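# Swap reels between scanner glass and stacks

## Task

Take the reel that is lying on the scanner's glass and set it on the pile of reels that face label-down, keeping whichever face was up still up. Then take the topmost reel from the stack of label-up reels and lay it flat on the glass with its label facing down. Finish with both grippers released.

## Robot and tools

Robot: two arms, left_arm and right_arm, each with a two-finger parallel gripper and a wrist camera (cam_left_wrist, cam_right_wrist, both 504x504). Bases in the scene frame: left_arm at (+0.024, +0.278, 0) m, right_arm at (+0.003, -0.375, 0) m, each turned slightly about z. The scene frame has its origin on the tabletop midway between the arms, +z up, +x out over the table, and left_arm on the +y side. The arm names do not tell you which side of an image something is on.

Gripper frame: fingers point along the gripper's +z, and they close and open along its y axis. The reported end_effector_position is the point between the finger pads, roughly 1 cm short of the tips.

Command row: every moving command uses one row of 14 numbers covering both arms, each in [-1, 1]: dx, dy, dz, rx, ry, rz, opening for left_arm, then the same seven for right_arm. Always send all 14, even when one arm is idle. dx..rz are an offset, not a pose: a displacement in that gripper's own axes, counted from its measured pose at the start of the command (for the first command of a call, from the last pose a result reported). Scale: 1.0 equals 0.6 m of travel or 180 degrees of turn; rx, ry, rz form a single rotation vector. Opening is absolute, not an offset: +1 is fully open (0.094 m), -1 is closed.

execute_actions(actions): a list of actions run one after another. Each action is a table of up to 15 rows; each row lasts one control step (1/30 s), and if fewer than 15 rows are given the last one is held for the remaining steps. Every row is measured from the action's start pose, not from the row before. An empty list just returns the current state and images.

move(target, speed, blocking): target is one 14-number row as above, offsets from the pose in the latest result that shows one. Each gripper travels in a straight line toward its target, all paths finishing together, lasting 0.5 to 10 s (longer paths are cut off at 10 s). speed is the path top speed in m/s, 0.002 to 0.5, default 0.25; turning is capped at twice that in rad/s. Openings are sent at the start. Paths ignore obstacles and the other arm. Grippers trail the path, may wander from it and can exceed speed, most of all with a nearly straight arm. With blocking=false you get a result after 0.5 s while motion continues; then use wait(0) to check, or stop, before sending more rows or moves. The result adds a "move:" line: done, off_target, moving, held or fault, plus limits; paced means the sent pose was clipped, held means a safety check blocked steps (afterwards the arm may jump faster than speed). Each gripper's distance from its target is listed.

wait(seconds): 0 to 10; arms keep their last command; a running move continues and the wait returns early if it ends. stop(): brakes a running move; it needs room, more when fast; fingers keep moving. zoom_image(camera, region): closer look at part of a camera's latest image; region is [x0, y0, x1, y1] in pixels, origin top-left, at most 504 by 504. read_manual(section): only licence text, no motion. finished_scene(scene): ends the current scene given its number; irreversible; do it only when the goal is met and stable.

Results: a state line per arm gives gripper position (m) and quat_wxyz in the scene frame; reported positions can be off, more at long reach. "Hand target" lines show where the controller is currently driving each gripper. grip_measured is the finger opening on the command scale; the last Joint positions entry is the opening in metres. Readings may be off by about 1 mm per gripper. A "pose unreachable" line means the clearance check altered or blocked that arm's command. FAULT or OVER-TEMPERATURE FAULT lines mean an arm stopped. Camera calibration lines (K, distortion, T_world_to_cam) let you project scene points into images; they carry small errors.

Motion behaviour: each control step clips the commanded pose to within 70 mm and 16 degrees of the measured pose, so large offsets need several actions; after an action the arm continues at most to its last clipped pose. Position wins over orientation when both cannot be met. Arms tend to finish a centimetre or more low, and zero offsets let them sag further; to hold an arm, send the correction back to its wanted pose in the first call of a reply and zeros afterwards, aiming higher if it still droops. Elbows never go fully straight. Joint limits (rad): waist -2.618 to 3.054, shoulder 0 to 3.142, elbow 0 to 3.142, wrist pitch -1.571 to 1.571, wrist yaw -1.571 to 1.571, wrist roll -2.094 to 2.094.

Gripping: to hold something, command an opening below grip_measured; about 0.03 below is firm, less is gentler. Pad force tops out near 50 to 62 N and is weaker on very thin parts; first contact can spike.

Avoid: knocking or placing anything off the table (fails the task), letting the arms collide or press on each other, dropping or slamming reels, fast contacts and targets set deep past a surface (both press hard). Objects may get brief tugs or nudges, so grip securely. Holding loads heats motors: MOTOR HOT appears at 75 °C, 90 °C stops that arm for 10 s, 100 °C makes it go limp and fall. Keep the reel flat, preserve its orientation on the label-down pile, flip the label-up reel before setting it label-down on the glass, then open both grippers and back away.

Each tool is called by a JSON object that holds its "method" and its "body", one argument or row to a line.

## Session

{"method": "execute_actions", "body": {
  "actions": []
}}

Scene clock: 0.00 s.
left_arm: end_effector_position=(-0.0148, +0.5611, +0.1990) grip_measured=+1.000 end_effector_quat_wxyz=(-0.284, -0.570, +0.648, +0.418) | right_arm: end_effector_position=(+0.4216, -0.2292, +0.3715) grip_measured=+1.000 end_effector_quat_wxyz=(+0.311, +0.094, +0.726, +0.607)
Joint positions: left_arm=[ 0.986  1.646  1.291 -1.527 -1.031 -0.485  0.094] | right_arm=[ 0.163  1.48   1.285  0.069 -0.97   1.122  0.094]
Joint velocities: left_arm=[ 0.002 -0.022  0.017 -0.037 -0.007  0.066  0.   ] | right_arm=[ 0.022 -0.012 -0.012  0.007 -0.051 -0.037  0.   ]
Joint torques (N m, as the arm reports them, + toward a larger angle): no reading
Hand target (left_arm): -0.015, +0.563, +0.204; -0.278, -0.572, +0.643, +0.427
Hand target (right_arm): +0.419, -0.229, +0.379; +0.320, +0.085, +0.723, +0.607
camera_calibration (this result's frames):
cam_left_wrist: T_world_to_cam=[[0.557669, -0.0745847, -0.826706, 0.216701], [0.276176, -0.92254, 0.26953, 0.490587], [-0.782772, -0.378625, -0.493873, 0.398411], [0, 0, 0, 1]] pos_world=[0.0555299, 0.619597, 0.243685]
cam_right_wrist: T_world_to_cam=[[0.169545, -0.282247, -0.944241, 0.20302], [-0.975196, 0.0902851, -0.202091, 0.549635], [0.142291, 0.955084, -0.259939, 0.359205], [0, 0, 0, 1]] pos_world=[0.45047, -0.335393, 0.396148]

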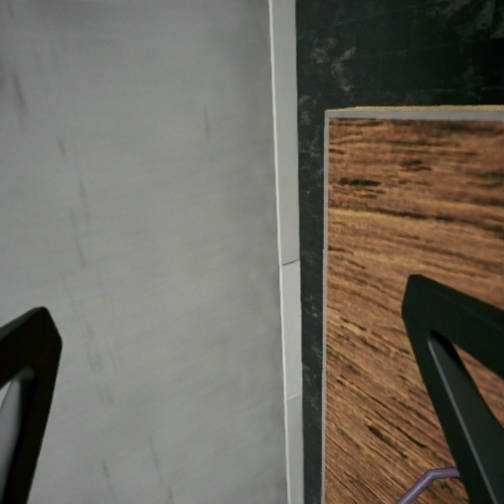

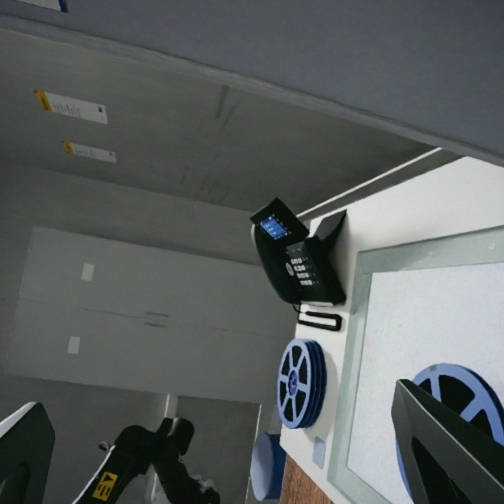

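{"method": "move", "body": {
  "target": [0.316,-0.19,-0.58,0.302,-0.205,0.412,1,0.167,-0.168,-0.195,0.426,0.218,-0.066,1],
  "speed": 0.4
}}

Scene clock: 16.97 s.
left_arm: end_effector_position=(+0.2931, +0.2999, +0.2375) grip_measured=+1.000 end_effector_quat_wxyz=(+0.081, -0.007, +0.997, +0.010) | right_arm: end_effector_position=(+0.3092, -0.2978, +0.2451) grip_measured=+1.000 end_effector_quat_wxyz=(+0.098, +0.005, +0.995, +0.031)
Joint positions: left_arm=[-0.08   1.49   1.662 -1.578 -0.01   0.057  0.094] | right_arm=[ 0.405  1.634  1.829 -1.561 -0.013  0.247  0.094]
Joint velocities: left_arm=[-0.017  0.012  0.017  0.007 -0.125  0.022  0.   ] | right_arm=[ 0.007  0.002 -0.002 -0.081  0.007 -0.051  0.   ]
Joint torques (N m, as the arm reports them, + toward a larger angle): left_arm=[-0.42 -4.48  9.44  0.56  0.04  0.09] | right_arm=[  0.64 -10.04   5.56   0.44   0.08   0.06]
Hand target (left_arm): +0.296, +0.296, +0.244; +0.091, +0.002, +0.996, +0.005
Hand target (right_arm): +0.302, -0.299, +0.250; +0.104, +0.003, +0.994, +0.026
Off the commanded pose (left_arm): 0.014 m, 9 deg.
Off the commanded pose (right_arm): 0.011 m, 12 deg.
joint sent to its limit (left arm) — the command would take joint 4 (wrist pitch) past its lower limit, so that joint was sent only as far as its limit.
joint sent to its limit (right arm) — the command would take joint 4 (wrist pitch) past its lower limit, so that joint was sent only as far as its limit.
move: off_target (left_arm, right_arm); limits=paced
camera_calibration (this result's frames):
cam_left_wrist: T_world_to_cam=[[-0.0550591, -0.997037, 0.0537218, 0.304399], [-0.901001, 0.072799, 0.427665, 0.163278], [-0.430309, -0.0248565, -0.902339, 0.447118], [0, 0, 0, 1]] pos_world=[0.356273, 0.302725, 0.317271]
cam_right_wrist: T_world_to_cam=[[-0.0563129, -0.998412, -0.00153467, -0.291119], [-0.956637, 0.0535166, 0.286324, 0.284208], [-0.285787, 0.0175919, -0.958132, 0.432233], [0, 0, 0, 1]] pos_world=[0.379017, -0.313471, 0.332314]

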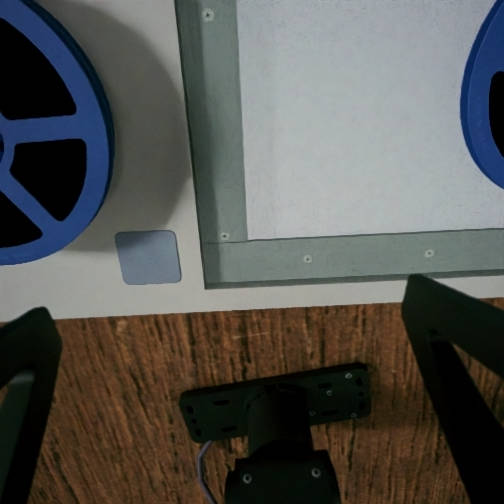

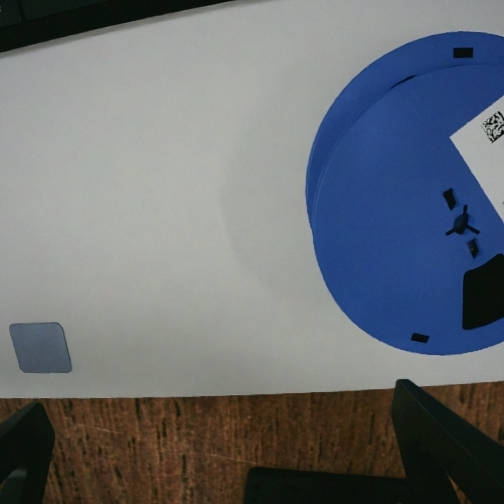

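{"method": "move", "body": {
  "target": [-0.053,-0.367,0.077,0,0.05,0,1,0.098,-0.253,0.16,0,0.06,0,-1],
  "speed": 0.4
}}

Scene clock: 27.70 s.
left_arm: end_effector_position=(+0.3308, +0.0825, +0.1776) grip_measured=+1.000 end_effector_quat_wxyz=(+0.008, +0.001, +1.000, +0.006) | right_arm: end_effector_position=(+0.2691, -0.4451, +0.1333) grip_measured=-0.988 end_effector_quat_wxyz=(-0.001, +0.005, +1.000, +0.022)
Joint positions: left_arm=[-0.73   1.952  1.962 -1.574 -0.02  -0.578  0.094] | right_arm=[-0.12   1.595  1.351 -1.34  -0.041 -0.28   0.001]
Joint velocities: left_arm=[-0.007 -0.012 -0.007  0.037  0.051 -0.007  0.   ] | right_arm=[ 0.017 -0.007 -0.002 -0.037  0.007  0.007 -0.001]
Joint torques (N m, as the arm reports them, + toward a larger angle): left_arm=[  0.47 -10.06   9.4    0.19  -0.06  -0.13] | right_arm=[-0.12 -7.29  5.94  0.25 -0.13 -0.03]
Hand target (left_arm): +0.333, +0.084, +0.189; +0.021, -0.008, +1.000, -0.001
Hand target (right_arm): +0.270, -0.444, +0.131; +0.003, +0.002, +1.000, +0.027
Off the commanded pose (left_arm): 0.016 m, 1 deg.
Off the commanded pose (right_arm): 0.004 m, 1 deg.
joint sent to its limit (left arm) — the command would take joint 4 (wrist pitch) past its lower limit, so that joint was sent only as far as its limit.
move: off_target (left_arm)
camera_calibration (this result's frames):
cam_left_wrist: T_world_to_cam=[[-0.0607145, -0.995764, 0.0690431, 0.0920245], [-0.827949, 0.0888752, 0.553716, 0.19077], [-0.557507, -0.0235456, -0.829839, 0.43306], [0, 0, 0, 1]] pos_world=[0.404969, 0.0848767, 0.247384]
cam_right_wrist: T_world_to_cam=[[-0.0489244, -0.998468, 0.0258474, -0.446281], [-0.882626, 0.0553325, 0.466807, 0.242611], [-0.467522, 0.0000246451, -0.883981, 0.347409], [0, 0, 0, 1]] pos_world=[0.354722, -0.45903, 0.205385]

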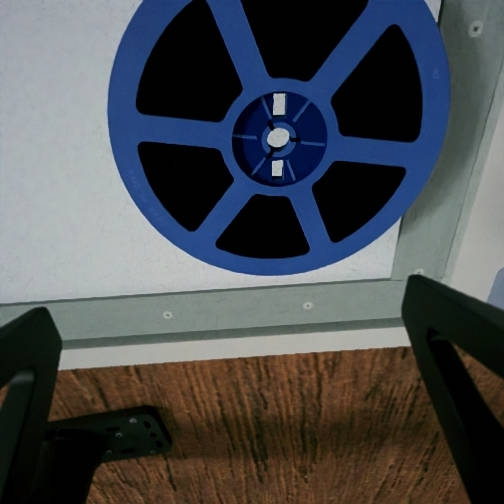

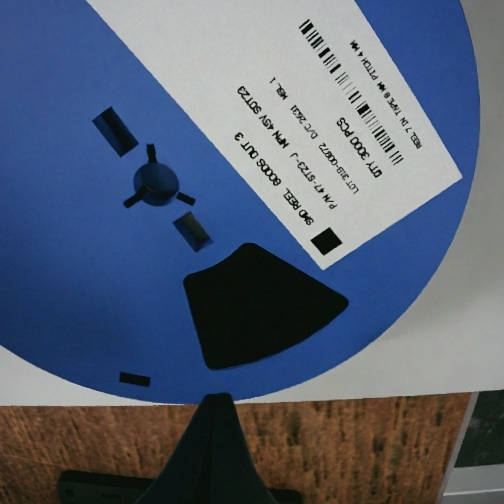

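{"method": "move", "body": {
  "target": [-0.007,-0.037,0.16,0,0,-0.15,0.7,-0.002,-0.027,0.05,0,0,0,-1],
  "speed": 0.15
}}

{"method": "move", "body": {
  "target": [0,0,0,0,0,0,0.7,0,0,0.03,0,0,0,-1],
  "speed": 0.03
}}

{"method": "move", "body": {
  "target": [0,0,0,0,0,0,0.7,0,0.16,0.005,0,0,0,-1],
  "speed": 0.04
}}

Scene clock: 49.50 s.
left_arm: end_effector_position=(+0.3404, +0.0651, +0.0853) grip_measured=+0.702 end_effector_quat_wxyz=(+0.009, -0.231, +0.973, +0.005) | right_arm: end_effector_position=(+0.2713, -0.4576, +0.1097) grip_measured=-0.988 end_effector_quat_wxyz=(+0.006, +0.003, +1.000, +0.020)
Joint positions: left_arm=[-0.755  1.999  1.659 -1.226 -0.02  -1.071  0.08 ] | right_arm=[-0.161  1.609  1.272 -1.235 -0.042 -0.324  0.001]
Joint velocities: left_arm=[-0.007 -0.017  0.012 -0.051  0.037  0.007 -0.   ] | right_arm=[ 0.002  0.007 -0.007  0.007  0.007  0.022 -0.001]
Joint torques (N m, as the arm reports them, + toward a larger angle): left_arm=[-0.64 -9.71  5.57  0.47 -0.06 -0.13] | right_arm=[-0.52 -6.07  5.77  0.28 -0.01 -0.03]
Hand target (left_arm): +0.338, +0.062, +0.082; +0.010, -0.233, +0.972, +0.005
Hand target (right_arm): +0.270, -0.460, +0.103; -0.001, +0.005, +1.000, +0.022
Off the commanded pose (left_arm): 0.006 m, 0 deg.
Off the commanded pose (right_arm): 0.008 m, 1 deg.
move: done
camera_calibration (this result's frames):
cam_left_wrist: T_world_to_cam=[[0.394863, -0.915548, 0.0765199, -0.0792552], [-0.782414, -0.291447, 0.550352, 0.260885], [-0.481573, -0.277184, -0.831419, 0.352158], [0, 0, 0, 1]] pos_world=[0.405005, 0.101085, 0.155277]
cam_right_wrist: T_world_to_cam=[[-0.0466589, -0.998499, 0.0286913, -0.459026], [-0.888855, 0.0546073, 0.454922, 0.258923], [-0.455806, -0.00427624, -0.890069, 0.323117], [0, 0, 0, 1]] pos_world=[0.356006, -0.471094, 0.182976]

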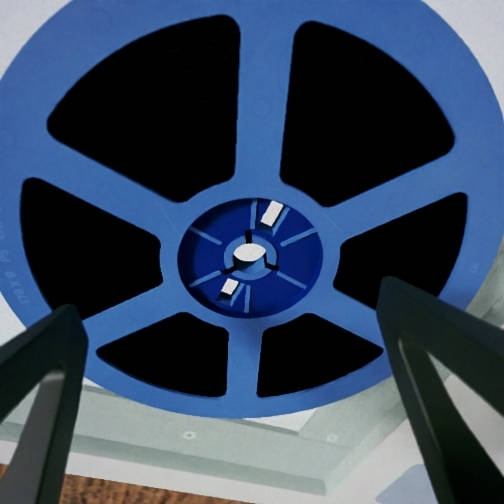

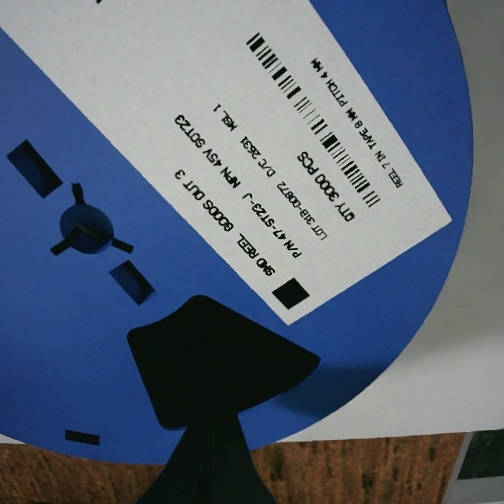

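Scene clock: 50.33 s.
left_arm: end_effector_position=(+0.3404, +0.0651, +0.0853) grip_measured=+0.702 end_effector_quat_wxyz=(+0.009, -0.231, +0.973, +0.005) | right_arm: end_effector_position=(+0.2702, -0.4572, +0.0977) grip_measured=-0.988 end_effector_quat_wxyz=(+0.007, +0.003, +1.000, +0.020)
Joint positions: left_arm=[-0.755  1.999  1.659 -1.226 -0.02  -1.071  0.08 ] | right_arm=[-0.161  1.609  1.224 -1.186 -0.042 -0.324  0.001]
Joint velocities: left_arm=[-0.002 -0.002  0.002 -0.007  0.066 -0.007 -0.   ] | right_arm=[ 0.002 -0.027 -0.002 -0.007 -0.037  0.051 -0.001]
Joint torques (N m, as the arm reports them, + toward a larger angle): left_arm=[ 0.03 -9.75  6.86  0.31 -0.05 -0.02] | right_arm=[ 0.2  -6.51  5.64  0.36 -0.02  0.04]
Hand target (left_arm): +0.340, +0.065, +0.085; +0.009, -0.231, +0.973, +0.005
Hand target (right_arm): +0.271, -0.457, +0.092; +0.006, +0.003, +1.000, +0.020
Off the commanded pose (left_arm): 0.000 m, 0 deg.
Off the commanded pose (right_arm): 0.006 m, 0 deg.
move: done
camera_calibration (this result's frames):
cam_left_wrist: T_world_to_cam=[[0.394863, -0.915548, 0.0765199, -0.0792552], [-0.782414, -0.291447, 0.550352, 0.260885], [-0.481573, -0.277184, -0.831419, 0.352158], [0, 0, 0, 1]] pos_world=[0.405005, 0.101085, 0.155277]
cam_right_wrist: T_world_to_cam=[[-0.0466902, -0.998488, 0.029011, -0.458369], [-0.889347, 0.0547758, 0.453939, 0.263692], [-0.454842, -0.00460637, -0.89056, 0.311535], [0, 0, 0, 1]] pos_world=[0.354811, -0.470685, 0.171038]

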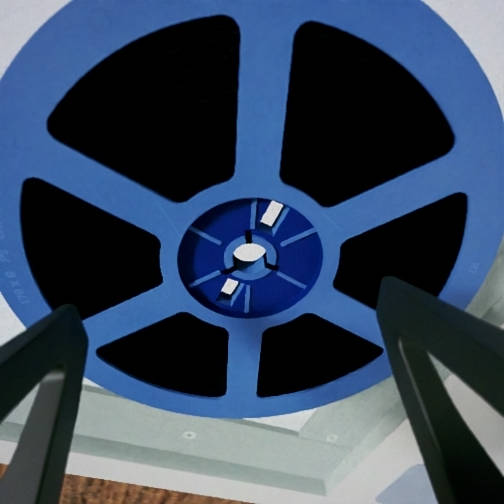

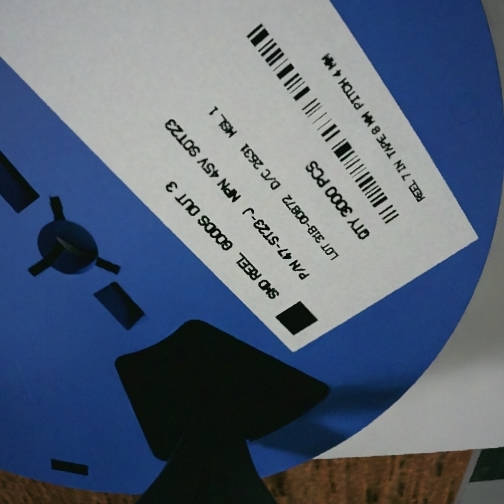

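Scene clock: 53.00 s.
left_arm: end_effector_position=(+0.3404, +0.0651, +0.0853) grip_measured=+0.702 end_effector_quat_wxyz=(+0.009, -0.231, +0.973, +0.005) | right_arm: end_effector_position=(+0.2745, -0.3686, +0.0975) grip_measured=-0.988 end_effector_quat_wxyz=(+0.001, +0.005, +1.000, +0.009)
Joint positions: left_arm=[-0.755  1.999  1.659 -1.226 -0.02  -1.071  0.08 ] | right_arm=[ 0.177  1.576  1.19  -1.182 -0.017  0.017  0.001]
Joint velocities: left_arm=[-0.012 -0.017 -0.002 -0.037  0.007 -0.007  0.001] | right_arm=[ 0.002 -0.012 -0.002  0.022 -0.007  0.066 -0.   ]
Joint torques (N m, as the arm reports them, + toward a larger angle): left_arm=[ 0.02 -9.76  6.87  0.31 -0.05 -0.02] | right_arm=[ 0.75 -9.16  5.11  0.24 -0.23  0.06]
Hand target (left_arm): +0.340, +0.065, +0.085; +0.009, -0.231, +0.973, +0.005
Hand target (right_arm): +0.271, -0.361, +0.099; +0.007, +0.003, +1.000, +0.022
Off the commanded pose (left_arm): 0.000 m, 0 deg.
Off the commanded pose (right_arm): 0.008 m, 1 deg.
move: done
camera_calibration (this result's frames):
cam_left_wrist: T_world_to_cam=[[0.394863, -0.915548, 0.0765199, -0.0792552], [-0.782414, -0.291447, 0.550352, 0.260885], [-0.481573, -0.277184, -0.831419, 0.352158], [0, 0, 0, 1]] pos_world=[0.405005, 0.101085, 0.155277]
cam_right_wrist: T_world_to_cam=[[-0.049204, -0.997428, 0.0521184, -0.370808], [-0.88424, 0.0677658, 0.46209, 0.265399], [-0.464433, -0.0233486, -0.8853, 0.308936], [0, 0, 0, 1]] pos_world=[0.359911, -0.380626, 0.170189]

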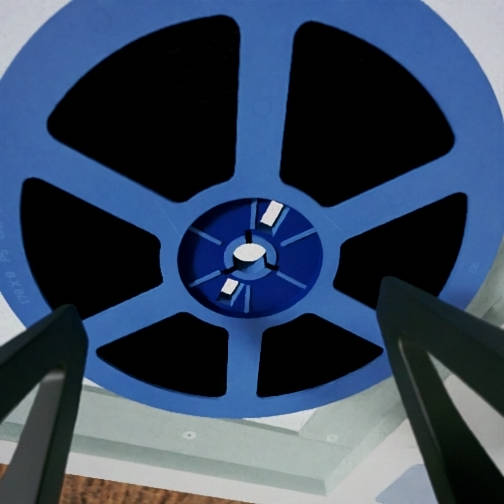

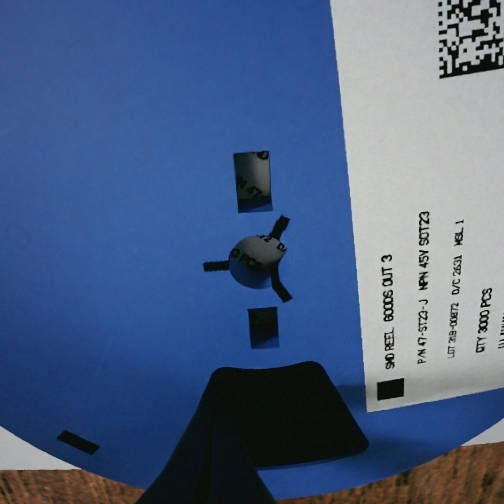

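{"method": "move", "body": {
  "target": [0.012,0,0.04,0,0,0,0.7,0,-0.05,-0.2,0,0,0,-1],
  "speed": 0.12
}}

{"method": "move", "body": {
  "target": [0,0,0.035,0,0,0,0.7,0.05,-0.28,0,0,0,0,-1],
  "speed": 0.1
}}

Scene clock: 64.80 s.
left_arm: end_effector_position=(+0.3370, +0.0648, +0.0656) grip_measured=+0.702 end_effector_quat_wxyz=(+0.009, -0.231, +0.973, +0.004) | right_arm: end_effector_position=(+0.2758, -0.3987, +0.1994) grip_measured=-0.988 end_effector_quat_wxyz=(+0.018, +0.005, +1.000, +0.007)
Joint positions: left_arm=[-0.76   1.999  1.58  -1.146 -0.02  -1.075  0.08 ] | right_arm=[ 0.067  1.576  1.597 -1.556 -0.017 -0.092  0.001]
Joint velocities: left_arm=[ 0.007 -0.002  0.002  0.037 -0.037  0.022 -0.001] | right_arm=[ 0.007  0.012  0.002 -0.066  0.022  0.037 -0.001]
Joint torques (N m, as the arm reports them, + toward a larger angle): left_arm=[-0.58 -9.51  5.35  0.46 -0.06 -0.12] | right_arm=[-0.51 -9.97  9.41  0.16  0.   -0.02]
Hand target (left_arm): +0.335, +0.063, +0.061; +0.009, -0.231, +0.973, +0.005
Hand target (right_arm): +0.274, -0.401, +0.216; +0.045, +0.005, +0.999, +0.003
Off the commanded pose (left_arm): 0.006 m, 0 deg.
Off the commanded pose (right_arm): 0.018 m, 2 deg.
joint sent to its limit (right arm) — the command would take joint 4 (wrist pitch) past its lower limit, so that joint was sent only as far as its limit.
move: off_target (right_arm)
camera_calibration (this result's frames):
cam_left_wrist: T_world_to_cam=[[0.393412, -0.916111, 0.0772476, -0.0762619], [-0.783233, -0.289976, 0.549964, 0.26924], [-0.481428, -0.276865, -0.831609, 0.334008], [0, 0, 0, 1]] pos_world=[0.401681, 0.100684, 0.135583]
cam_right_wrist: T_world_to_cam=[[-0.0518059, -0.997172, 0.0544353, -0.405721], [-0.899406, 0.0702781, 0.431427, 0.232721], [-0.434033, -0.0266089, -0.900504, 0.392401], [0, 0, 0, 1]] pos_world=[0.358607, -0.410487, 0.275042]

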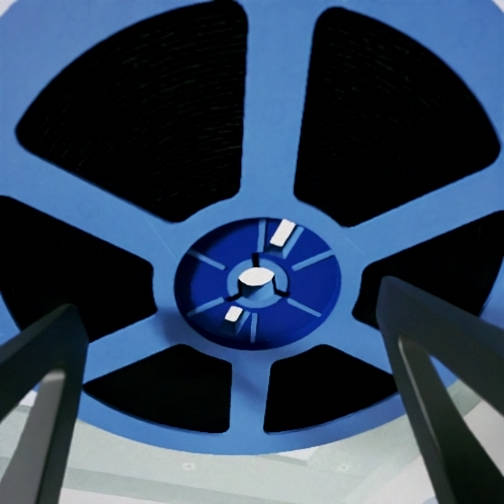

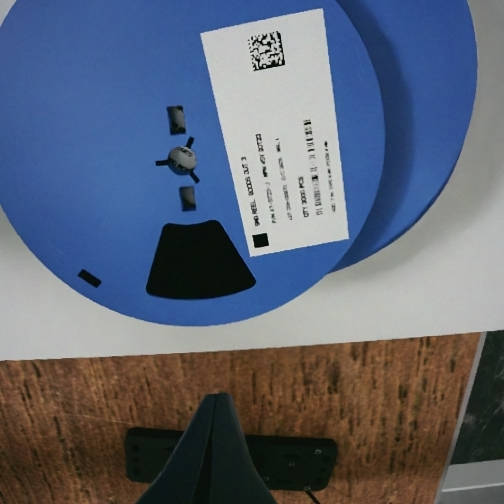

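Scene clock: 66.97 s.
left_arm: end_effector_position=(+0.3402, +0.0625, +0.0530) grip_measured=+0.702 end_effector_quat_wxyz=(+0.014, -0.231, +0.973, -0.001) | right_arm: end_effector_position=(+0.2418, -0.5650, +0.1931) grip_measured=-0.988 end_effector_quat_wxyz=(+0.013, +0.007, +1.000, +0.001)
Joint positions: left_arm=[-0.76   2.009  1.544 -1.085 -0.019 -1.075  0.08 ] | right_arm=[-0.517  1.708  1.714 -1.558 -0.017 -0.672  0.001]
Joint velocities: left_arm=[-0.002 -0.027  0.007 -0.022 -0.051 -0.007 -0.001] | right_arm=[-0.002 -0.002  0.007  0.051  0.007 -0.037  0.001]
Joint torques (N m, as the arm reports them, + toward a larger angle): left_arm=[ 0.16 -9.11  4.63  0.47 -0.06  0.  ] | right_arm=[-0.33 -7.11  9.45  0.11 -0.09 -0.02]
Hand target (left_arm): +0.338, +0.065, +0.045; +0.009, -0.231, +0.973, +0.004
Hand target (right_arm): +0.245, -0.567, +0.196; +0.017, +0.005, +1.000, +0.003
Off the commanded pose (left_arm): 0.009 m, 1 deg.
Off the commanded pose (right_arm): 0.004 m, 1 deg.
joint sent to its limit (right arm) — the command would take joint 4 (wrist pitch) past its lower limit, so that joint was sent only as far as its limit.
move: done
camera_calibration (this result's frames):
cam_left_wrist: T_world_to_cam=[[0.392377, -0.915355, 0.0903645, -0.0790255], [-0.789951, -0.285027, 0.542897, 0.280332], [-0.471187, -0.284404, -0.834923, 0.321585], [0, 0, 0, 1]] pos_world=[0.403983, 0.0990258, 0.123448]
cam_right_wrist: T_world_to_cam=[[-0.0551912, -0.996258, 0.0665121, -0.573975], [-0.894152, 0.0789598, 0.440747, 0.218392], [-0.44435, -0.0351465, -0.895164, 0.364177], [0, 0, 0, 1]] pos_world=[0.325419, -0.576272, 0.267919]

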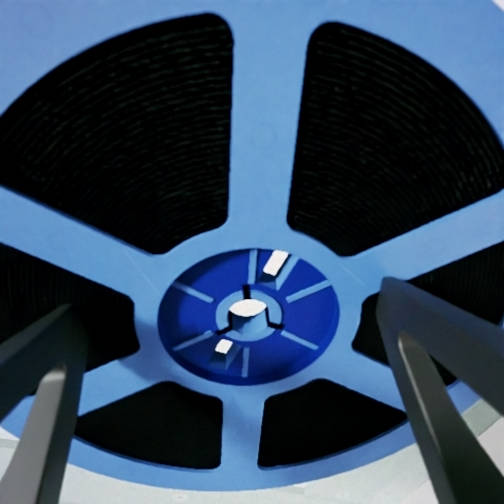

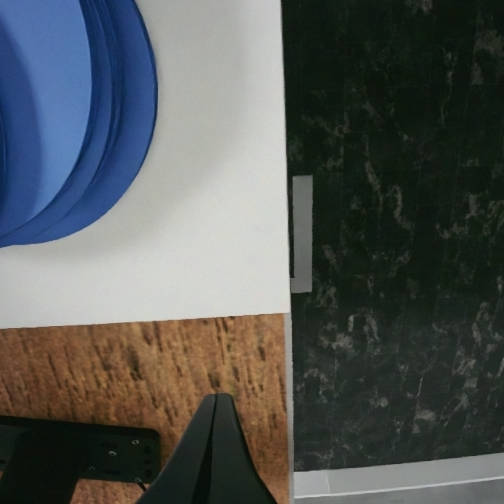

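{"method": "move", "body": {
  "target": [0.003,0,0.02,0,0,0,0.7,0,0,0,0,0,0,-1],
  "speed": 0.02
}}

{"method": "move", "body": {
  "target": [0,0,0.01,0,0,0,-0.2,0,0,0,0,0,0,-1],
  "speed": 0.02
}}

Scene clock: 72.77 s.
left_arm: end_effector_position=(+0.3426, +0.0608, +0.0517) grip_measured=+0.702 end_effector_quat_wxyz=(+0.019, -0.231, +0.973, -0.006) | right_arm: end_effector_position=(+0.2418, -0.5650, +0.1931) grip_measured=-0.988 end_effector_quat_wxyz=(+0.013, +0.006, +1.000, +0.001)
Joint positions: left_arm=[-0.76   2.009  1.538 -1.066 -0.019 -1.075  0.08 ] | right_arm=[-0.517  1.708  1.714 -1.558 -0.017 -0.675  0.001]
Joint velocities: left_arm=[ 0.002  0.027 -0.017  0.007  0.051 -0.007  0.001] | right_arm=[-0.007  0.002 -0.007  0.022 -0.037  0.022  0.001]
Joint torques (N m, as the arm reports them, + toward a larger angle): left_arm=[-0.19 -9.08  3.85  0.64 -0.05 -0.06] | right_arm=[ 0.02 -8.22  6.91  0.19 -0.01  0.06]
Hand target (left_arm): +0.339, +0.062, +0.041; +0.014, -0.231, +0.973, -0.001
Hand target (right_arm): +0.242, -0.565, +0.193; +0.013, +0.007, +1.000, +0.001
Off the commanded pose (left_arm): 0.011 m, 1 deg.
Off the commanded pose (right_arm): 0.000 m, 0 deg.
move: off_target (left_arm)
camera_calibration (this result's frames):
cam_left_wrist: T_world_to_cam=[[0.391358, -0.914643, 0.101327, -0.0816171], [-0.79569, -0.281018, 0.536568, 0.284502], [-0.462294, -0.290615, -0.837751, 0.318607], [0, 0, 0, 1]] pos_world=[0.405607, 0.0978917, 0.122529]
cam_right_wrist: T_world_to_cam=[[-0.0525318, -0.996397, 0.066579, -0.574709], [-0.894361, 0.0766022, 0.440738, 0.217112], [-0.444251, -0.0363929, -0.895163, 0.363449], [0, 0, 0, 1]] pos_world=[0.325449, -0.576043, 0.26792]

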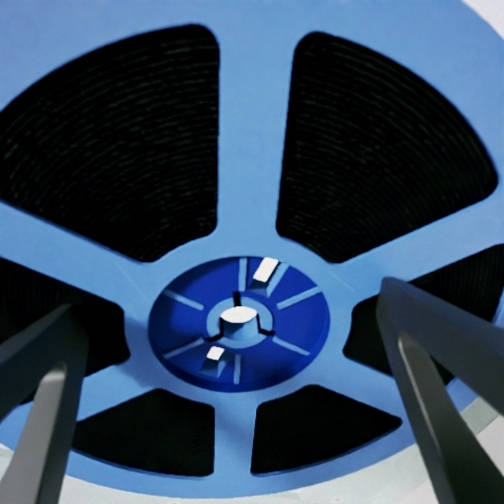

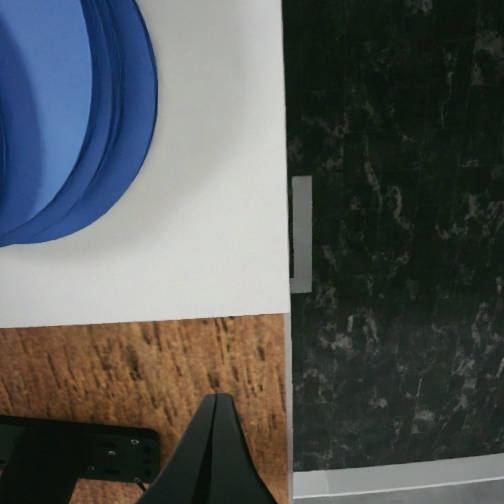

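Scene clock: 73.47 s.
left_arm: end_effector_position=(+0.3438, +0.0602, +0.0519) grip_measured=-0.198 end_effector_quat_wxyz=(+0.020, -0.231, +0.973, -0.008) | right_arm: end_effector_position=(+0.2418, -0.5650, +0.1931) grip_measured=-0.988 end_effector_quat_wxyz=(+0.013, +0.006, +1.000, +0.001)
Joint positions: left_arm=[-0.76   2.009  1.538 -1.061 -0.019 -1.075  0.038] | right_arm=[-0.517  1.708  1.714 -1.558 -0.017 -0.675  0.001]
Joint velocities: left_arm=[-0.012 -0.012 -0.007 -0.022 -0.022  0.095 -0.   ] | right_arm=[-0.012 -0.017 -0.007  0.022 -0.051  0.022 -0.   ]
Joint torques (N m, as the arm reports them, + toward a larger angle): left_arm=[ 0.03 -9.27  5.31  0.55 -0.05 -0.02] | right_arm=[ 0.07 -8.22  6.9   0.19 -0.02  0.  ]
Hand target (left_arm): +0.343, +0.061, +0.046; +0.019, -0.231, +0.973, -0.006
Hand target (right_arm): +0.242, -0.565, +0.193; +0.013, +0.006, +1.000, +0.001
Off the commanded pose (left_arm): 0.006 m, 0 deg.
Off the commanded pose (right_arm): 0.000 m, 0 deg.
move: done
camera_calibration (this result's frames):
cam_left_wrist: T_world_to_cam=[[0.391578, -0.913977, 0.106358, -0.0830323], [-0.797876, -0.279695, 0.534009, 0.286025], [-0.458324, -0.293967, -0.838762, 0.318054], [0, 0, 0, 1]] pos_world=[0.406498, 0.0976073, 0.122863]
cam_right_wrist: T_world_to_cam=[[-0.0525318, -0.996397, 0.066579, -0.574709], [-0.894361, 0.0766022, 0.440738, 0.217112], [-0.444251, -0.0363929, -0.895163, 0.363449], [0, 0, 0, 1]] pos_world=[0.325449, -0.576043, 0.26792]

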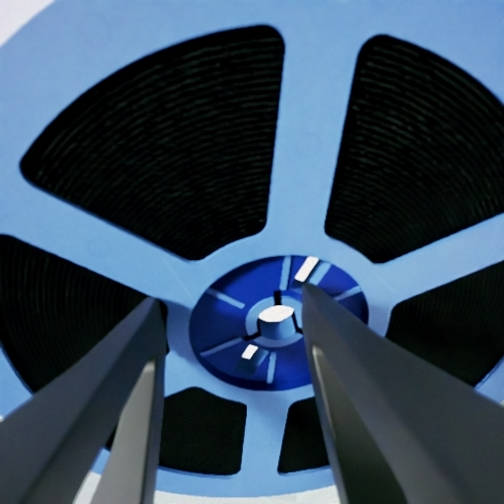

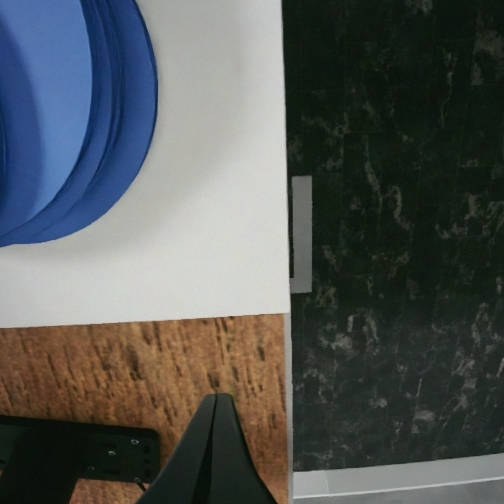

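{"method": "move", "body": {
  "target": [0.003,-0.022,-0.03,0,0,0,0.6,0,0,0,0,0,0,-1],
  "speed": 0.04
}}

{"method": "move", "body": {
  "target": [0,0,0.04,0,0,0,0.6,0,0,0,0,0,0,-1],
  "speed": 0.03
}}

Scene clock: 80.70 s.
left_arm: end_effector_position=(+0.3464, +0.0517, +0.0652) grip_measured=+0.598 end_effector_quat_wxyz=(+0.020, -0.230, +0.973, -0.008) | right_arm: end_effector_position=(+0.2418, -0.5650, +0.1931) grip_measured=-0.988 end_effector_quat_wxyz=(+0.013, +0.006, +1.000, +0.001)
Joint positions: left_arm=[-0.774  2.026  1.618 -1.124 -0.019 -1.088  0.075] | right_arm=[-0.517  1.708  1.714 -1.558 -0.017 -0.675  0.001]
Joint velocities: left_arm=[-0.002 -0.012  0.007 -0.11   0.022 -0.022 -0.   ] | right_arm=[-0.002 -0.002 -0.002 -0.022  0.037 -0.022 -0.   ]
Joint torques (N m, as the arm reports them, + toward a larger angle): left_arm=[-0.56 -9.54  9.73  0.17 -0.06 -0.13] | right_arm=[ 0.01 -8.21  6.88  0.21 -0.01  0.01]
Hand target (left_arm): +0.347, +0.048, +0.070; +0.020, -0.231, +0.973, -0.009
Hand target (right_arm): +0.242, -0.565, +0.193; +0.013, +0.006, +1.000, +0.001
Off the commanded pose (left_arm): 0.006 m, 0 deg.
Off the commanded pose (right_arm): 0.000 m, 0 deg.
move: done
camera_calibration (this result's frames):
cam_left_wrist: T_world_to_cam=[[0.389922, -0.914769, 0.105638, -0.0926077], [-0.797981, -0.278414, 0.53452, 0.278531], [-0.459551, -0.292718, -0.838528, 0.328298], [0, 0, 0, 1]] pos_world=[0.409242, 0.0889311, 0.13619]
cam_right_wrist: T_world_to_cam=[[-0.0525318, -0.996397, 0.066579, -0.574709], [-0.894361, 0.0766022, 0.440738, 0.217112], [-0.444251, -0.0363929, -0.895163, 0.363449], [0, 0, 0, 1]] pos_world=[0.325449, -0.576043, 0.26792]

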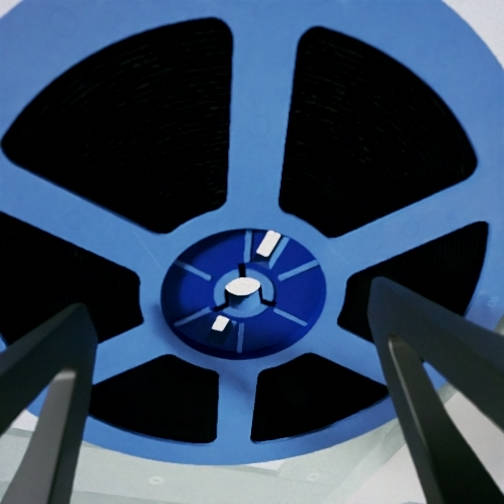

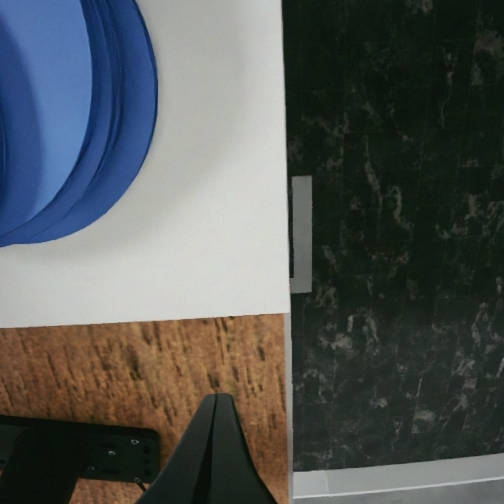

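Scene clock: 81.73 s.
left_arm: end_effector_position=(+0.3484, +0.0503, +0.0517) grip_measured=+0.598 end_effector_quat_wxyz=(+0.022, -0.230, +0.973, -0.011) | right_arm: end_effector_position=(+0.2418, -0.5650, +0.1931) grip_measured=-0.988 end_effector_quat_wxyz=(+0.013, +0.006, +1.000, +0.001)
Joint positions: left_arm=[-0.774  2.039  1.582 -1.068 -0.019 -1.088  0.075] | right_arm=[-0.517  1.708  1.714 -1.558 -0.017 -0.675  0.001]
Joint velocities: left_arm=[-0.002 -0.012  0.007  0.037 -0.051 -0.066  0.   ] | right_arm=[-0.012 -0.002 -0.012  0.051 -0.022  0.051  0.001]
Joint torques (N m, as the arm reports them, + toward a larger angle): left_arm=[ 0.19 -9.18  4.25  0.71 -0.06  0.  ] | right_arm=[ 0.02 -8.16  6.88  0.21  0.    0.01]
Hand target (left_arm): +0.348, +0.052, +0.041; +0.020, -0.230, +0.973, -0.008
Hand target (right_arm): +0.242, -0.565, +0.193; +0.013, +0.006, +1.000, +0.001
Off the commanded pose (left_arm): 0.011 m, 0 deg.
Off the commanded pose (right_arm): 0.000 m, 0 deg.
move: off_target (left_arm)
camera_calibration (this result's frames):
cam_left_wrist: T_world_to_cam=[[0.389316, -0.914334, 0.111475, -0.0933413], [-0.800953, -0.276279, 0.531173, 0.288043], [-0.454871, -0.29608, -0.839898, 0.316039], [0, 0, 0, 1]] pos_world=[0.410805, 0.087808, 0.122845]
cam_right_wrist: T_world_to_cam=[[-0.0525318, -0.996397, 0.066579, -0.574709], [-0.894361, 0.0766022, 0.440738, 0.217112], [-0.444251, -0.0363929, -0.895163, 0.363449], [0, 0, 0, 1]] pos_world=[0.325449, -0.576043, 0.26792]

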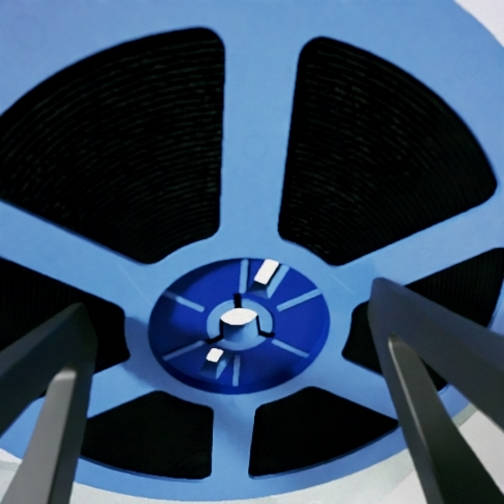

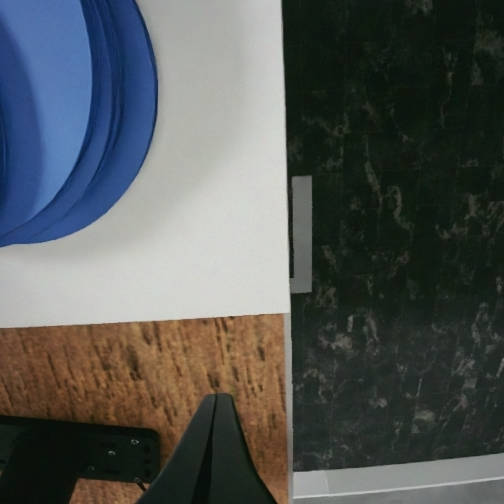

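{"method": "move", "body": {
  "target": [0,0,-0.03,0,0,0,0.6,0,0,0,0,0,0,-1],
  "speed": 0.04
}}

{"method": "move", "body": {
  "target": [0.022,0,0,0,0,0,0.6,0,0,0,0,0,0,-1],
  "speed": 0.03
}}

{"method": "move", "body": {
  "target": [0.006,0,0.04,0,0,0,0.6,0,0,0,0,0,0,-1],
  "speed": 0.03
}}

Scene clock: 92.70 s.
left_arm: end_effector_position=(+0.3448, +0.0529, +0.0558) grip_measured=+0.598 end_effector_quat_wxyz=(+0.015, -0.230, +0.973, -0.003) | right_arm: end_effector_position=(+0.2418, -0.5650, +0.1931) grip_measured=-0.988 end_effector_quat_wxyz=(+0.013, +0.006, +1.000, +0.001)
Joint positions: left_arm=[-0.774  2.039  1.6   -1.107 -0.019 -1.088  0.075] | right_arm=[-0.517  1.708  1.714 -1.558 -0.017 -0.675  0.001]
Joint velocities: left_arm=[ 0.007 -0.012  0.007 -0.11  -0.022 -0.022 -0.001] | right_arm=[ 0.012 -0.002 -0.022 -0.022 -0.022 -0.037 -0.001]
Joint torques (N m, as the arm reports them, + toward a larger angle): left_arm=[ -0.09 -11.48   9.63   0.14  -0.05  -0.04] | right_arm=[ 0.04 -8.18  6.86  0.21  0.    0.02]
Hand target (left_arm): +0.347, +0.050, +0.070; +0.022, -0.230, +0.973, -0.011
Hand target (right_arm): +0.242, -0.565, +0.193; +0.013, +0.006, +1.000, +0.001
Off the commanded pose (left_arm): 0.014 m, 1 deg.
Off the commanded pose (right_arm): 0.000 m, 0 deg.
move: off_target (left_arm)
camera_calibration (this result's frames):
cam_left_wrist: T_world_to_cam=[[0.391093, -0.91561, 0.0932996, -0.0896025], [-0.791647, -0.282965, 0.541503, 0.280257], [-0.469405, -0.285638, -0.835506, 0.322876], [0, 0, 0, 1]] pos_world=[0.408467, 0.0894876, 0.126364]
cam_right_wrist: T_world_to_cam=[[-0.0525318, -0.996397, 0.066579, -0.574709], [-0.894361, 0.0766022, 0.440738, 0.217112], [-0.444251, -0.0363929, -0.895163, 0.363449], [0, 0, 0, 1]] pos_world=[0.325449, -0.576043, 0.26792]

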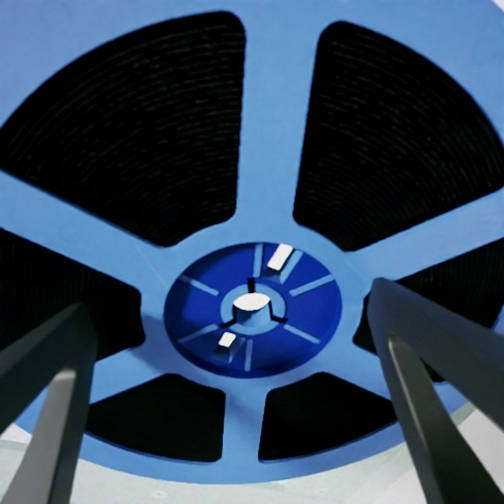

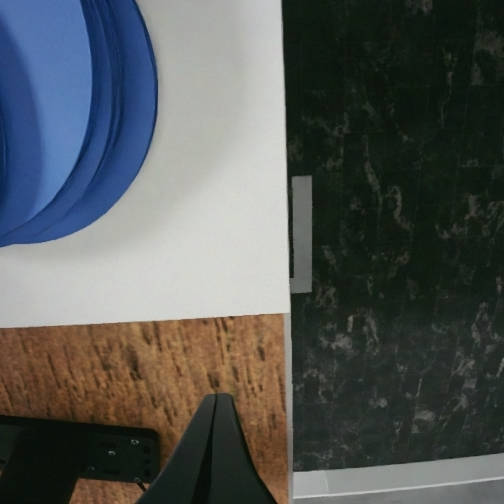

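Scene clock: 93.43 s.
left_arm: end_effector_position=(+0.3371, +0.0479, +0.0530) grip_measured=+0.598 end_effector_quat_wxyz=(+0.013, -0.229, +0.973, +0.001) | right_arm: end_effector_position=(+0.2418, -0.5650, +0.1931) grip_measured=-0.988 end_effector_quat_wxyz=(+0.013, +0.006, +1.000, +0.001)
Joint positions: left_arm=[-0.796  2.038  1.586 -1.105 -0.021 -1.107  0.075] | right_arm=[-0.517  1.708  1.714 -1.558 -0.017 -0.675  0.001]
Joint velocities: left_arm=[ 0.002 -0.007  0.027 -0.051 -0.007 -0.022 -0.   ] | right_arm=[ 0.012 -0.012 -0.007 -0.022 -0.022 -0.037  0.001]
Joint torques (N m, as the arm reports them, + toward a larger angle): left_arm=[ -0.52 -11.56   4.61   0.43  -0.05  -0.15] | right_arm=[ 0.02 -8.22  6.86  0.2  -0.01  0.02]
Hand target (left_arm): +0.333, +0.047, +0.055; +0.015, -0.230, +0.973, -0.002
Hand target (right_arm): +0.242, -0.565, +0.193; +0.013, +0.006, +1.000, +0.001
Off the commanded pose (left_arm): 0.005 m, 1 deg.
Off the commanded pose (right_arm): 0.000 m, 0 deg.
move: done
camera_calibration (this result's frames):
cam_left_wrist: T_world_to_cam=[[0.388576, -0.917482, 0.0850588, -0.0895363], [-0.788859, -0.283551, 0.545252, 0.273145], [-0.47614, -0.278971, -0.833946, 0.317384], [0, 0, 0, 1]] pos_world=[0.401384, 0.0838436, 0.123364]
cam_right_wrist: T_world_to_cam=[[-0.0525318, -0.996397, 0.066579, -0.574709], [-0.894361, 0.0766022, 0.440738, 0.217112], [-0.444251, -0.0363929, -0.895163, 0.363449], [0, 0, 0, 1]] pos_world=[0.325449, -0.576043, 0.26792]

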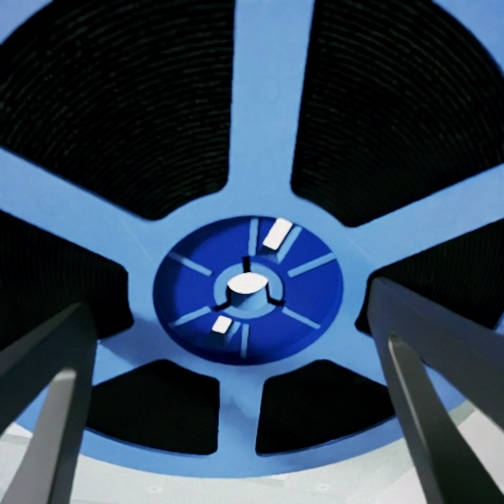

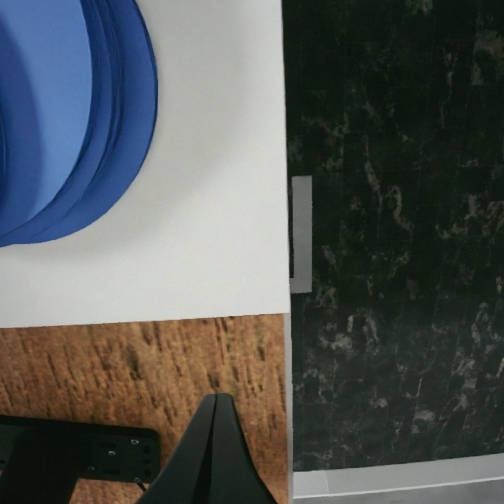

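Scene clock: 94.47 s.
left_arm: end_effector_position=(+0.3383, +0.0470, +0.0502) grip_measured=+0.598 end_effector_quat_wxyz=(+0.018, -0.229, +0.973, -0.006) | right_arm: end_effector_position=(+0.2418, -0.5650, +0.1931) grip_measured=-0.988 end_effector_quat_wxyz=(+0.013, +0.006, +1.000, +0.001)
Joint positions: left_arm=[-0.796  2.028  1.56  -1.07  -0.021 -1.107  0.075] | right_arm=[-0.517  1.708  1.714 -1.558 -0.017 -0.675  0.001]
Joint velocities: left_arm=[ 0.002 -0.002 -0.007  0.022 -0.037 -0.007  0.001] | right_arm=[ 0.002 -0.002 -0.022  0.022  0.037  0.051  0.   ]
Joint torques (N m, as the arm reports them, + toward a larger angle): left_arm=[-0.39 -7.88  2.36  0.91 -0.05 -0.09] | right_arm=[ 0.03 -8.22  6.89  0.21 -0.01  0.02]
Hand target (left_arm): +0.334, +0.047, +0.030; +0.012, -0.229, +0.973, +0.002
Hand target (right_arm): +0.242, -0.565, +0.193; +0.013, +0.006, +1.000, +0.001
Off the commanded pose (left_arm): 0.022 m, 1 deg.
Off the commanded pose (right_arm): 0.000 m, 0 deg.
move: off_target (left_arm)
camera_calibration (this result's frames):
cam_left_wrist: T_world_to_cam=[[0.387217, -0.916458, 0.100834, -0.0908819], [-0.796772, -0.277592, 0.536746, 0.278143], [-0.463915, -0.288179, -0.837697, 0.311822], [0, 0, 0, 1]] pos_world=[0.401467, 0.0837812, 0.121084]
cam_right_wrist: T_world_to_cam=[[-0.0525318, -0.996397, 0.066579, -0.574709], [-0.894361, 0.0766022, 0.440738, 0.217112], [-0.444251, -0.0363929, -0.895163, 0.363449], [0, 0, 0, 1]] pos_world=[0.325449, -0.576043, 0.26792]

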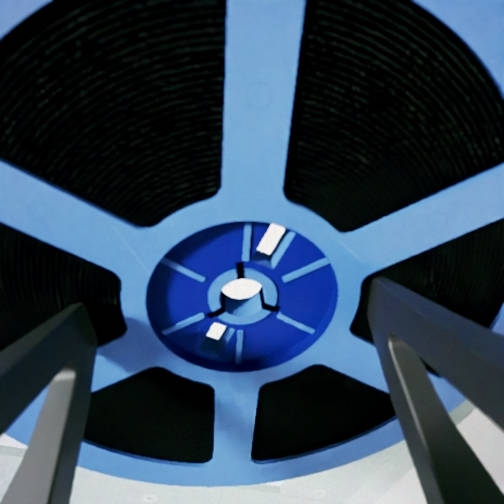

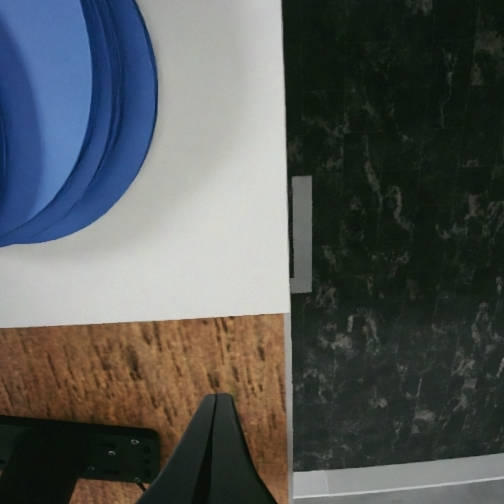

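Both tips on black now. Close.

{"method": "move", "body": {
  "target": [0,0,0.02,0,0,0,-0.2,0,0,0,0,0,0,-1],
  "speed": 0.02
}}

Scene clock: 98.27 s.
left_arm: end_effector_position=(+0.3386, +0.0473, +0.0510) grip_measured=-0.198 end_effector_quat_wxyz=(+0.020, -0.228, +0.973, -0.007) | right_arm: end_effector_position=(+0.2418, -0.5650, +0.1931) grip_measured=-0.988 end_effector_quat_wxyz=(+0.013, +0.006, +1.000, +0.001)
Joint positions: left_arm=[-0.796  2.025  1.558 -1.068 -0.023 -1.105  0.038] | right_arm=[-0.517  1.708  1.714 -1.558 -0.017 -0.675  0.001]
Joint velocities: left_arm=[-0.007  0.007  0.002 -0.007  0.051  0.051  0.   ] | right_arm=[ 0.007 -0.002 -0.007 -0.051 -0.037 -0.051 -0.001]
Joint torques (N m, as the arm reports them, + toward a larger angle): left_arm=[ 0.11 -8.71  4.07  0.8  -0.03 -0.02] | right_arm=[ 0.03 -8.2   6.91  0.2  -0.02  0.02]
Hand target (left_arm): +0.339, +0.047, +0.039; +0.018, -0.229, +0.973, -0.006
Hand target (right_arm): +0.242, -0.565, +0.193; +0.013, +0.006, +1.000, +0.001
Off the commanded pose (left_arm): 0.013 m, 0 deg.
Off the commanded pose (right_arm): 0.000 m, 0 deg.
move: off_target (left_arm)
camera_calibration (this result's frames):
cam_left_wrist: T_world_to_cam=[[0.385821, -0.91685, 0.102603, -0.0904393], [-0.799273, -0.276639, 0.53351, 0.279059], [-0.460764, -0.287848, -0.839548, 0.311663], [0, 0, 0, 1]] pos_world=[0.401541, 0.083991, 0.122055]
cam_right_wrist: T_world_to_cam=[[-0.0525318, -0.996397, 0.066579, -0.574709], [-0.894361, 0.0766022, 0.440738, 0.217112], [-0.444251, -0.0363929, -0.895163, 0.363449], [0, 0, 0, 1]] pos_world=[0.325449, -0.576043, 0.26792]

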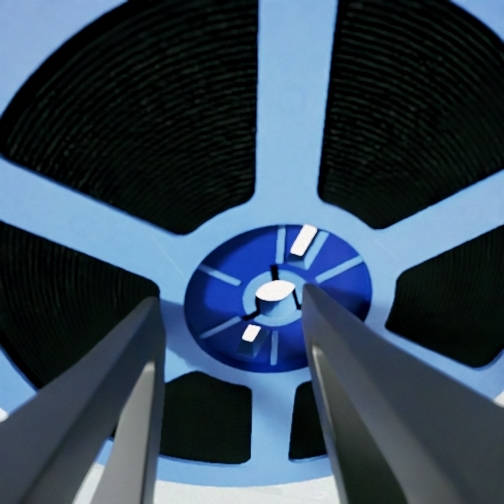

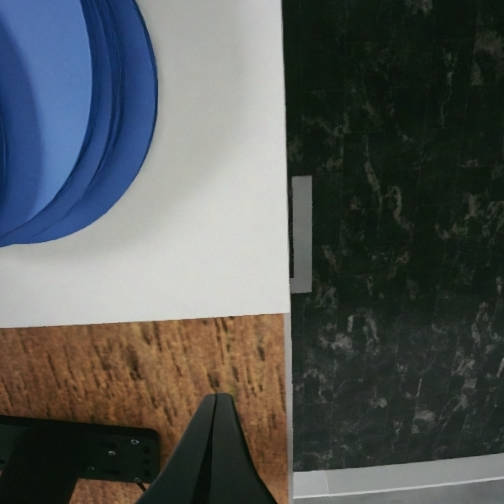

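{"method": "move", "body": {
  "target": [0,0,0.015,0,0,0,-0.7,0,0,0,0,0,0,-1],
  "speed": 0.02
}}

Scene clock: 114.03 s.
left_arm: end_effector_position=(+0.3360, +0.0515, +0.0509) grip_measured=-0.697 end_effector_quat_wxyz=(+0.018, -0.228, +0.973, +0.003) | right_arm: end_effector_position=(+0.2418, -0.5650, +0.1931) grip_measured=-0.988 end_effector_quat_wxyz=(+0.013, +0.006, +1.000, +0.001)
Joint positions: left_arm=[-0.796  2.025  1.558 -1.086 -0.032 -1.105  0.014] | right_arm=[-0.517  1.708  1.714 -1.558 -0.017 -0.675  0.001]
Joint velocities: left_arm=[-0.002 -0.012 -0.012  0.022 -0.037 -0.007 -0.   ] | right_arm=[0.002 0.002 0.017 0.022 0.007 0.037 0.   ]
Joint torques (N m, as the arm reports them, + toward a larger angle): left_arm=[ 0.07 -9.14  4.61  0.86  0.02 -0.01] | right_arm=[ 0.04 -8.28  6.92  0.19 -0.02  0.02]
Hand target (left_arm): +0.339, +0.048, +0.042; +0.020, -0.228, +0.973, -0.006
Hand target (right_arm): +0.242, -0.565, +0.193; +0.013, +0.006, +1.000, +0.001
Off the commanded pose (left_arm): 0.010 m, 1 deg.
Off the commanded pose (right_arm): 0.000 m, 0 deg.
move: done
camera_calibration (this result's frames):
cam_left_wrist: T_world_to_cam=[[0.387242, -0.918301, 0.0822616, -0.0849948], [-0.794219, -0.286937, 0.535615, 0.276922], [-0.468252, -0.272746, -0.840446, 0.3134], [0, 0, 0, 1]] pos_world=[0.399601, 0.0868871, 0.122064]
cam_right_wrist: T_world_to_cam=[[-0.0525318, -0.996397, 0.066579, -0.574709], [-0.894361, 0.0766022, 0.440738, 0.217112], [-0.444251, -0.0363929, -0.895163, 0.363449], [0, 0, 0, 1]] pos_world=[0.325449, -0.576043, 0.26792]

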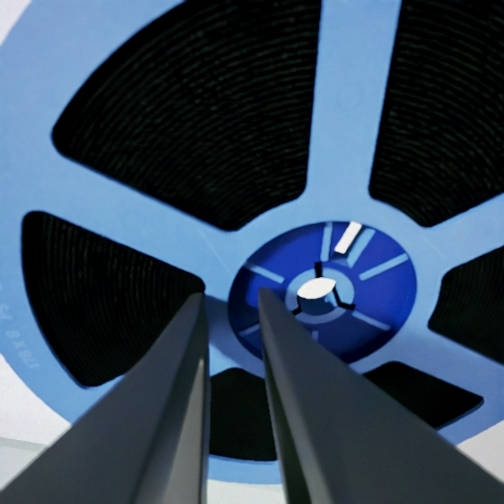

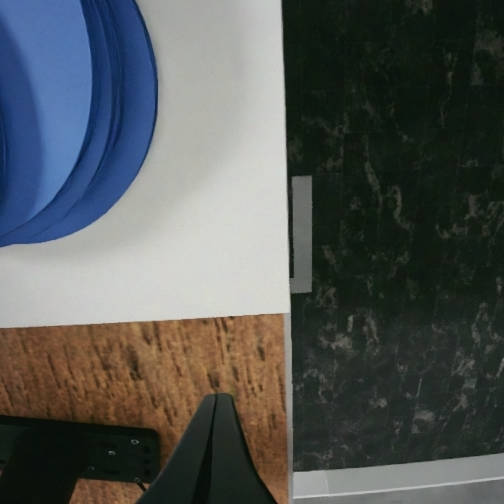

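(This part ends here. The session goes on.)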